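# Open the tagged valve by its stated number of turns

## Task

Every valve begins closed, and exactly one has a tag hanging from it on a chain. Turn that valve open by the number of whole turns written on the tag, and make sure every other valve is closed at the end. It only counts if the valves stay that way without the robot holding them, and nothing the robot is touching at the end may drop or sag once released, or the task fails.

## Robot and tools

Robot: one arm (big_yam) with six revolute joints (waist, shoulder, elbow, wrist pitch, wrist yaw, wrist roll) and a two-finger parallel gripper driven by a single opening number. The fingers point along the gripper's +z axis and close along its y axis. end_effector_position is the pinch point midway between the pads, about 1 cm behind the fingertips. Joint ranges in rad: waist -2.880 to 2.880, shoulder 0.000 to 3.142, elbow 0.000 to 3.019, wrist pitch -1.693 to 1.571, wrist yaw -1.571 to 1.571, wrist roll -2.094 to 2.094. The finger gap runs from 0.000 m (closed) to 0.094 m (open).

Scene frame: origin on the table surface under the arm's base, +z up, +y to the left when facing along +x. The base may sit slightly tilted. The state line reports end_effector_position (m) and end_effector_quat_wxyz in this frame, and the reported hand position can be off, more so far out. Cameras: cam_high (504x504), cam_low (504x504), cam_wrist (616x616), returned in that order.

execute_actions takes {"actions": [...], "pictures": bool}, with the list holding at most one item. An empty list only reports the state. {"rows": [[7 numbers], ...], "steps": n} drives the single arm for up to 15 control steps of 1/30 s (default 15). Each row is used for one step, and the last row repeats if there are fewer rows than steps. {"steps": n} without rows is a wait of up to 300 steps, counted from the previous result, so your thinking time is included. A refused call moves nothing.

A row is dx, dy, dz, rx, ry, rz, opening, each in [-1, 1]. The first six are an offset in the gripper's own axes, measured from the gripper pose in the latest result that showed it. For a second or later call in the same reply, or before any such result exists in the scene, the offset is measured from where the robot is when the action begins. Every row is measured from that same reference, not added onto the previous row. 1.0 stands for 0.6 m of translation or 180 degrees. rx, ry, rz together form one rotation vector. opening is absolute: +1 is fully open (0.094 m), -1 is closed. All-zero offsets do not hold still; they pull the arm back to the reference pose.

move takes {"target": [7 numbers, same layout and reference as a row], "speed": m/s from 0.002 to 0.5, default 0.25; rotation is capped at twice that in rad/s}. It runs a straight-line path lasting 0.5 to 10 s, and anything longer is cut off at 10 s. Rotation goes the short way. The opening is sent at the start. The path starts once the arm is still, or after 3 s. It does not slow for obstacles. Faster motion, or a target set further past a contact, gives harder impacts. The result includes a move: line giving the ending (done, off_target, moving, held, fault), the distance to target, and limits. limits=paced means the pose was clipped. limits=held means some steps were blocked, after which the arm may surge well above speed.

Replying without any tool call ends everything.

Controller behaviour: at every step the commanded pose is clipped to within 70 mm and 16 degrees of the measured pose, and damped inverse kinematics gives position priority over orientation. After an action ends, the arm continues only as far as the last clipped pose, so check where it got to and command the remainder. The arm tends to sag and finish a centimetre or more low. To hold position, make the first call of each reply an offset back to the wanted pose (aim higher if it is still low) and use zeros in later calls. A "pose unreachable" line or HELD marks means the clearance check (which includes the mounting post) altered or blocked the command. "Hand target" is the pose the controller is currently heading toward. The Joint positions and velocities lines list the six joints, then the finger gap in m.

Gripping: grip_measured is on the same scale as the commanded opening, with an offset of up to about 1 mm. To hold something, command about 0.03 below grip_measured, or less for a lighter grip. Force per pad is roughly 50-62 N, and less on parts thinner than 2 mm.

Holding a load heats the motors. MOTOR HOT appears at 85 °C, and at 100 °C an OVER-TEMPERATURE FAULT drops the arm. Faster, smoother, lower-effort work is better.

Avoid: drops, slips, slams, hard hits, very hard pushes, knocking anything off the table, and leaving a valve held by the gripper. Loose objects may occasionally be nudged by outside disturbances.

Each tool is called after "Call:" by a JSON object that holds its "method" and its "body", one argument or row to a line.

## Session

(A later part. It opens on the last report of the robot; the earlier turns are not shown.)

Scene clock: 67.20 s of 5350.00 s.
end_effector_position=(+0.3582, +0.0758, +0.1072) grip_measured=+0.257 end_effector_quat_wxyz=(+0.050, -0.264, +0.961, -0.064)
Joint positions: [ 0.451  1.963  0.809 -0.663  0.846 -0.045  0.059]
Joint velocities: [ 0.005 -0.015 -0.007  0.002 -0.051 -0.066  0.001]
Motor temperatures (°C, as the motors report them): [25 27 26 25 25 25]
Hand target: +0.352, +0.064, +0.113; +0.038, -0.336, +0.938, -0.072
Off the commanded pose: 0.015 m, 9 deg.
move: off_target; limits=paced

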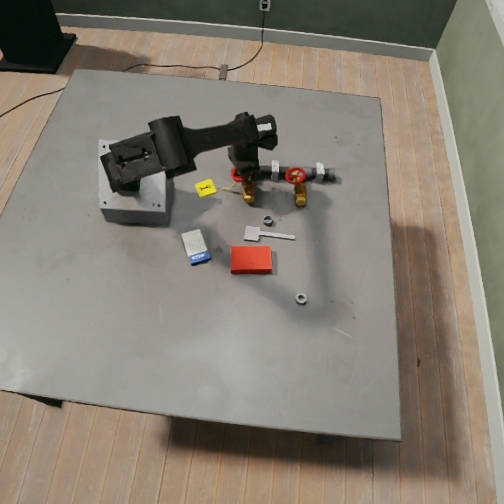

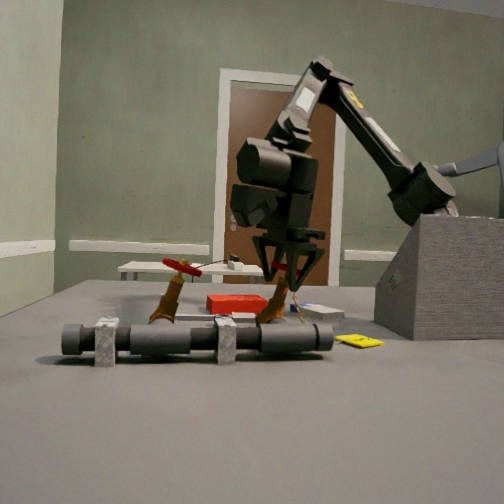

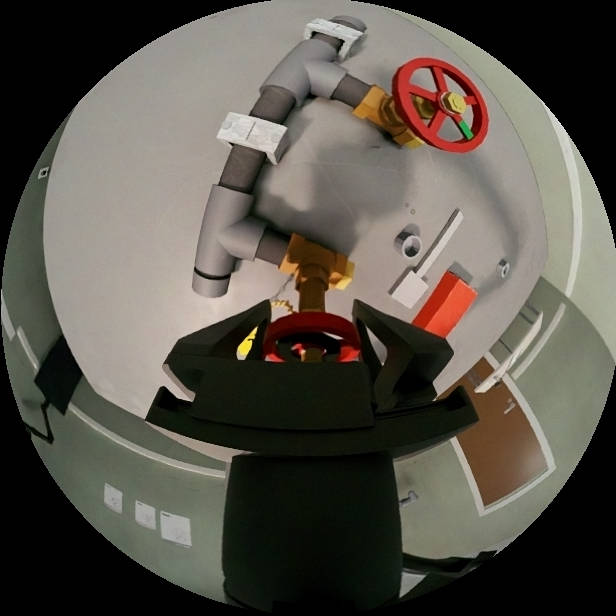

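Call:
{"method": "move", "body": {
  "target": [0.01,-0.01,-0.012,0,0,-0.54,0.235],
  "speed": 0.3
}}

Call:
{"method": "move", "body": {
  "target": [0,0,0,0,0,0,1]
}}

Call:
{"method": "move", "body": {
  "target": [0,0,-0.12,0,0,0.5,1],
  "speed": 0.3
}}

Scene clock: 73.70 s of 5350.00 s.
end_effector_position=(+0.3407, +0.0799, +0.1013) grip_measured=+0.244 end_effector_quat_wxyz=(+0.020, +0.886, -0.459, +0.061)
Joint positions: [ 0.459  1.977  0.793 -0.69   0.819 -1.648  0.058]
Joint velocities: [-0.015 -0.015 -0.022 -0.002 -0.007 -0.022 -0.   ]
Motor temperatures (°C, as the motors report them): [25 27 26 25 25 26]
Hand target: +0.355, +0.069, +0.114; +0.017, +0.895, -0.439, +0.079
Off the commanded pose: 0.023 m, 3 deg.
move: off_target

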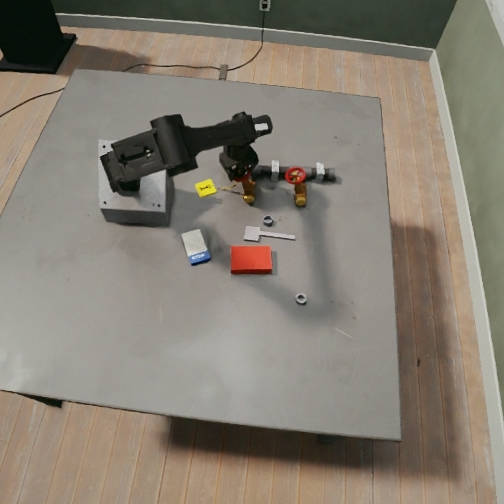

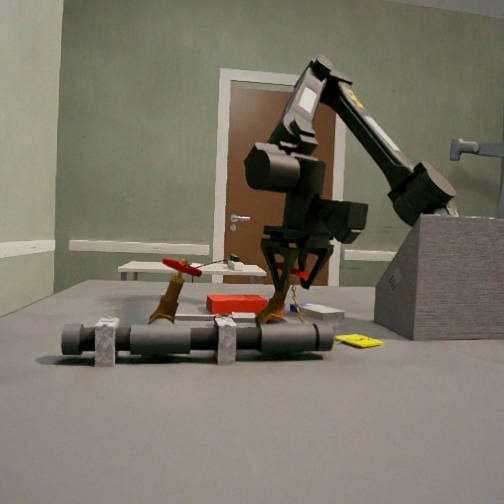

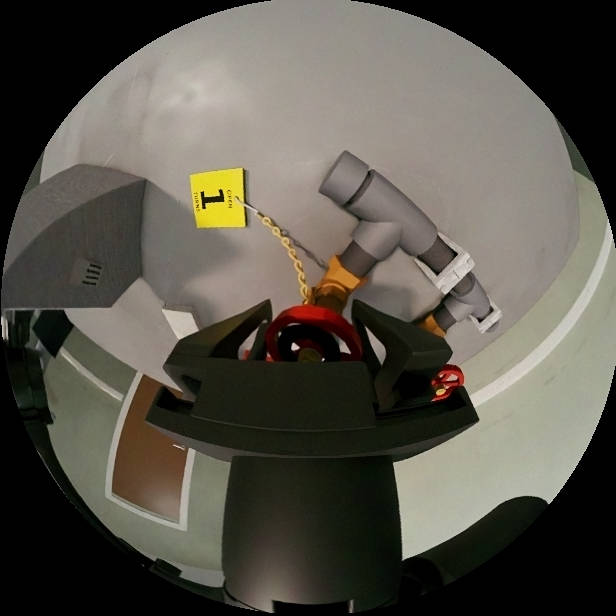

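Scene clock: 74.20 s of 5350.00 s.
end_effector_position=(+0.3401, +0.0800, +0.1010) grip_measured=+0.998 end_effector_quat_wxyz=(+0.019, +0.886, -0.459, +0.060)
Joint positions: [ 0.459  1.977  0.792 -0.69   0.817 -1.647  0.094]
Joint velocities: [-0.005  0.005 -0.017 -0.017 -0.007  0.022 -0.   ]
Motor temperatures (°C, as the motors report them): [25 27 26 25 25 26]
Hand target: +0.341, +0.080, +0.101; +0.020, +0.886, -0.459, +0.061
Off the commanded pose: 0.001 m, 0 deg.
move: done

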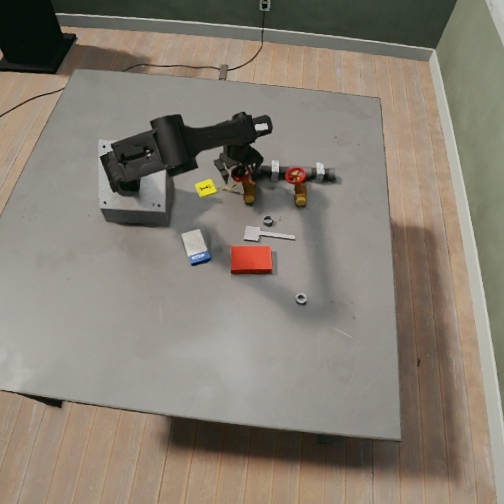

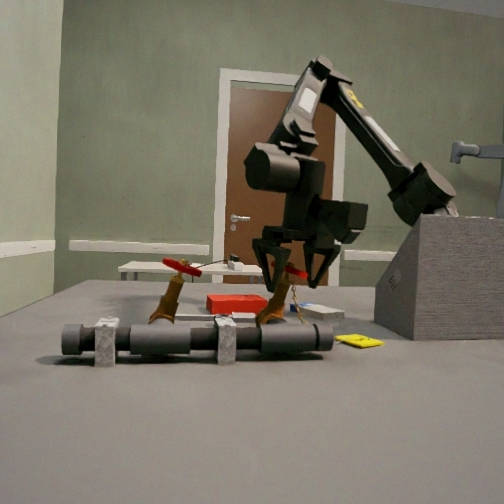

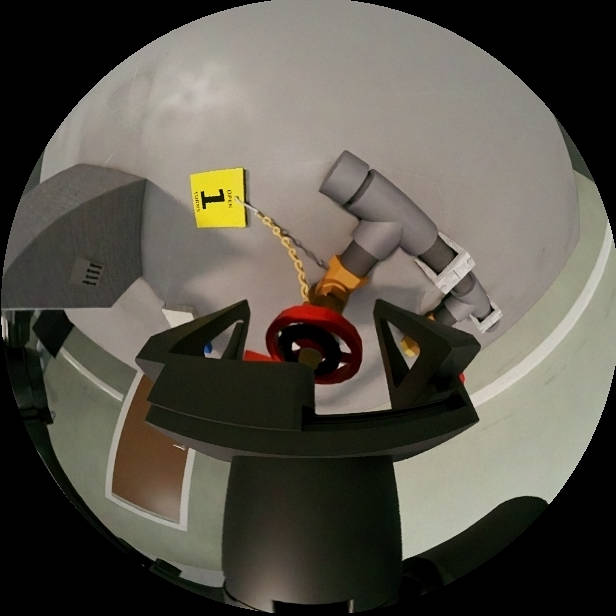

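Scene clock: 77.47 s of 5350.00 s.
end_effector_position=(+0.3176, +0.0806, +0.1540) grip_measured=+0.999 end_effector_quat_wxyz=(+0.008, -0.317, +0.946, -0.059)
Joint positions: [ 0.58   1.909  0.83  -0.964  0.763  0.086  0.094]
Joint velocities: [-0.005 -0.005 -0.007  0.002  0.022 -0.022 -0.001]
Motor temperatures (°C, as the motors report them): [25 28 26 25 25 26]
Hand target: +0.334, +0.086, +0.173; +0.030, -0.302, +0.951, -0.054
Off the commanded pose: 0.025 m, 3 deg.
move: off_target

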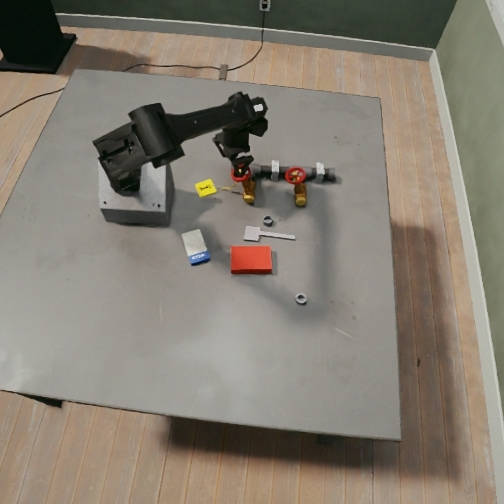

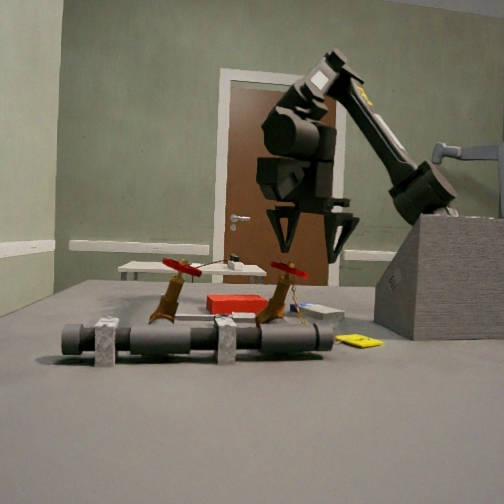

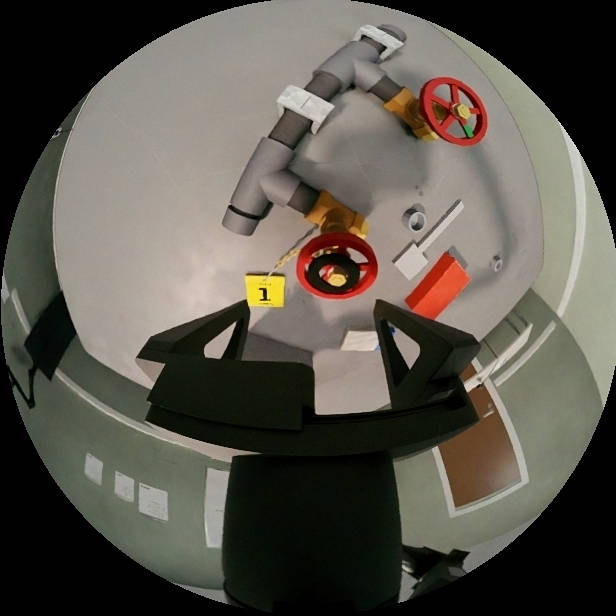

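Call:
{"method": "zoom_image", "body": {
  "camera": "cam_wrist",
  "region": [270,60,510,320]
}}

Region (270, 60, 510, 320) of cam_wrist's 616x616 image, scaled by 1.938, with more detail than that image has; it fills the left 465 columns of this view, and the rest is white.

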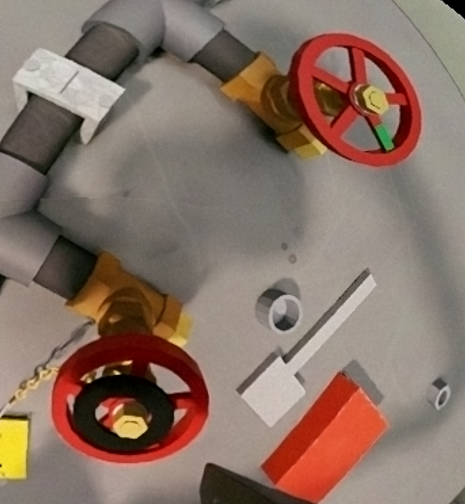

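Call:
{"method": "finished_scene", "body": {
  "scene": 2
}}

The scene is finished: the task was done.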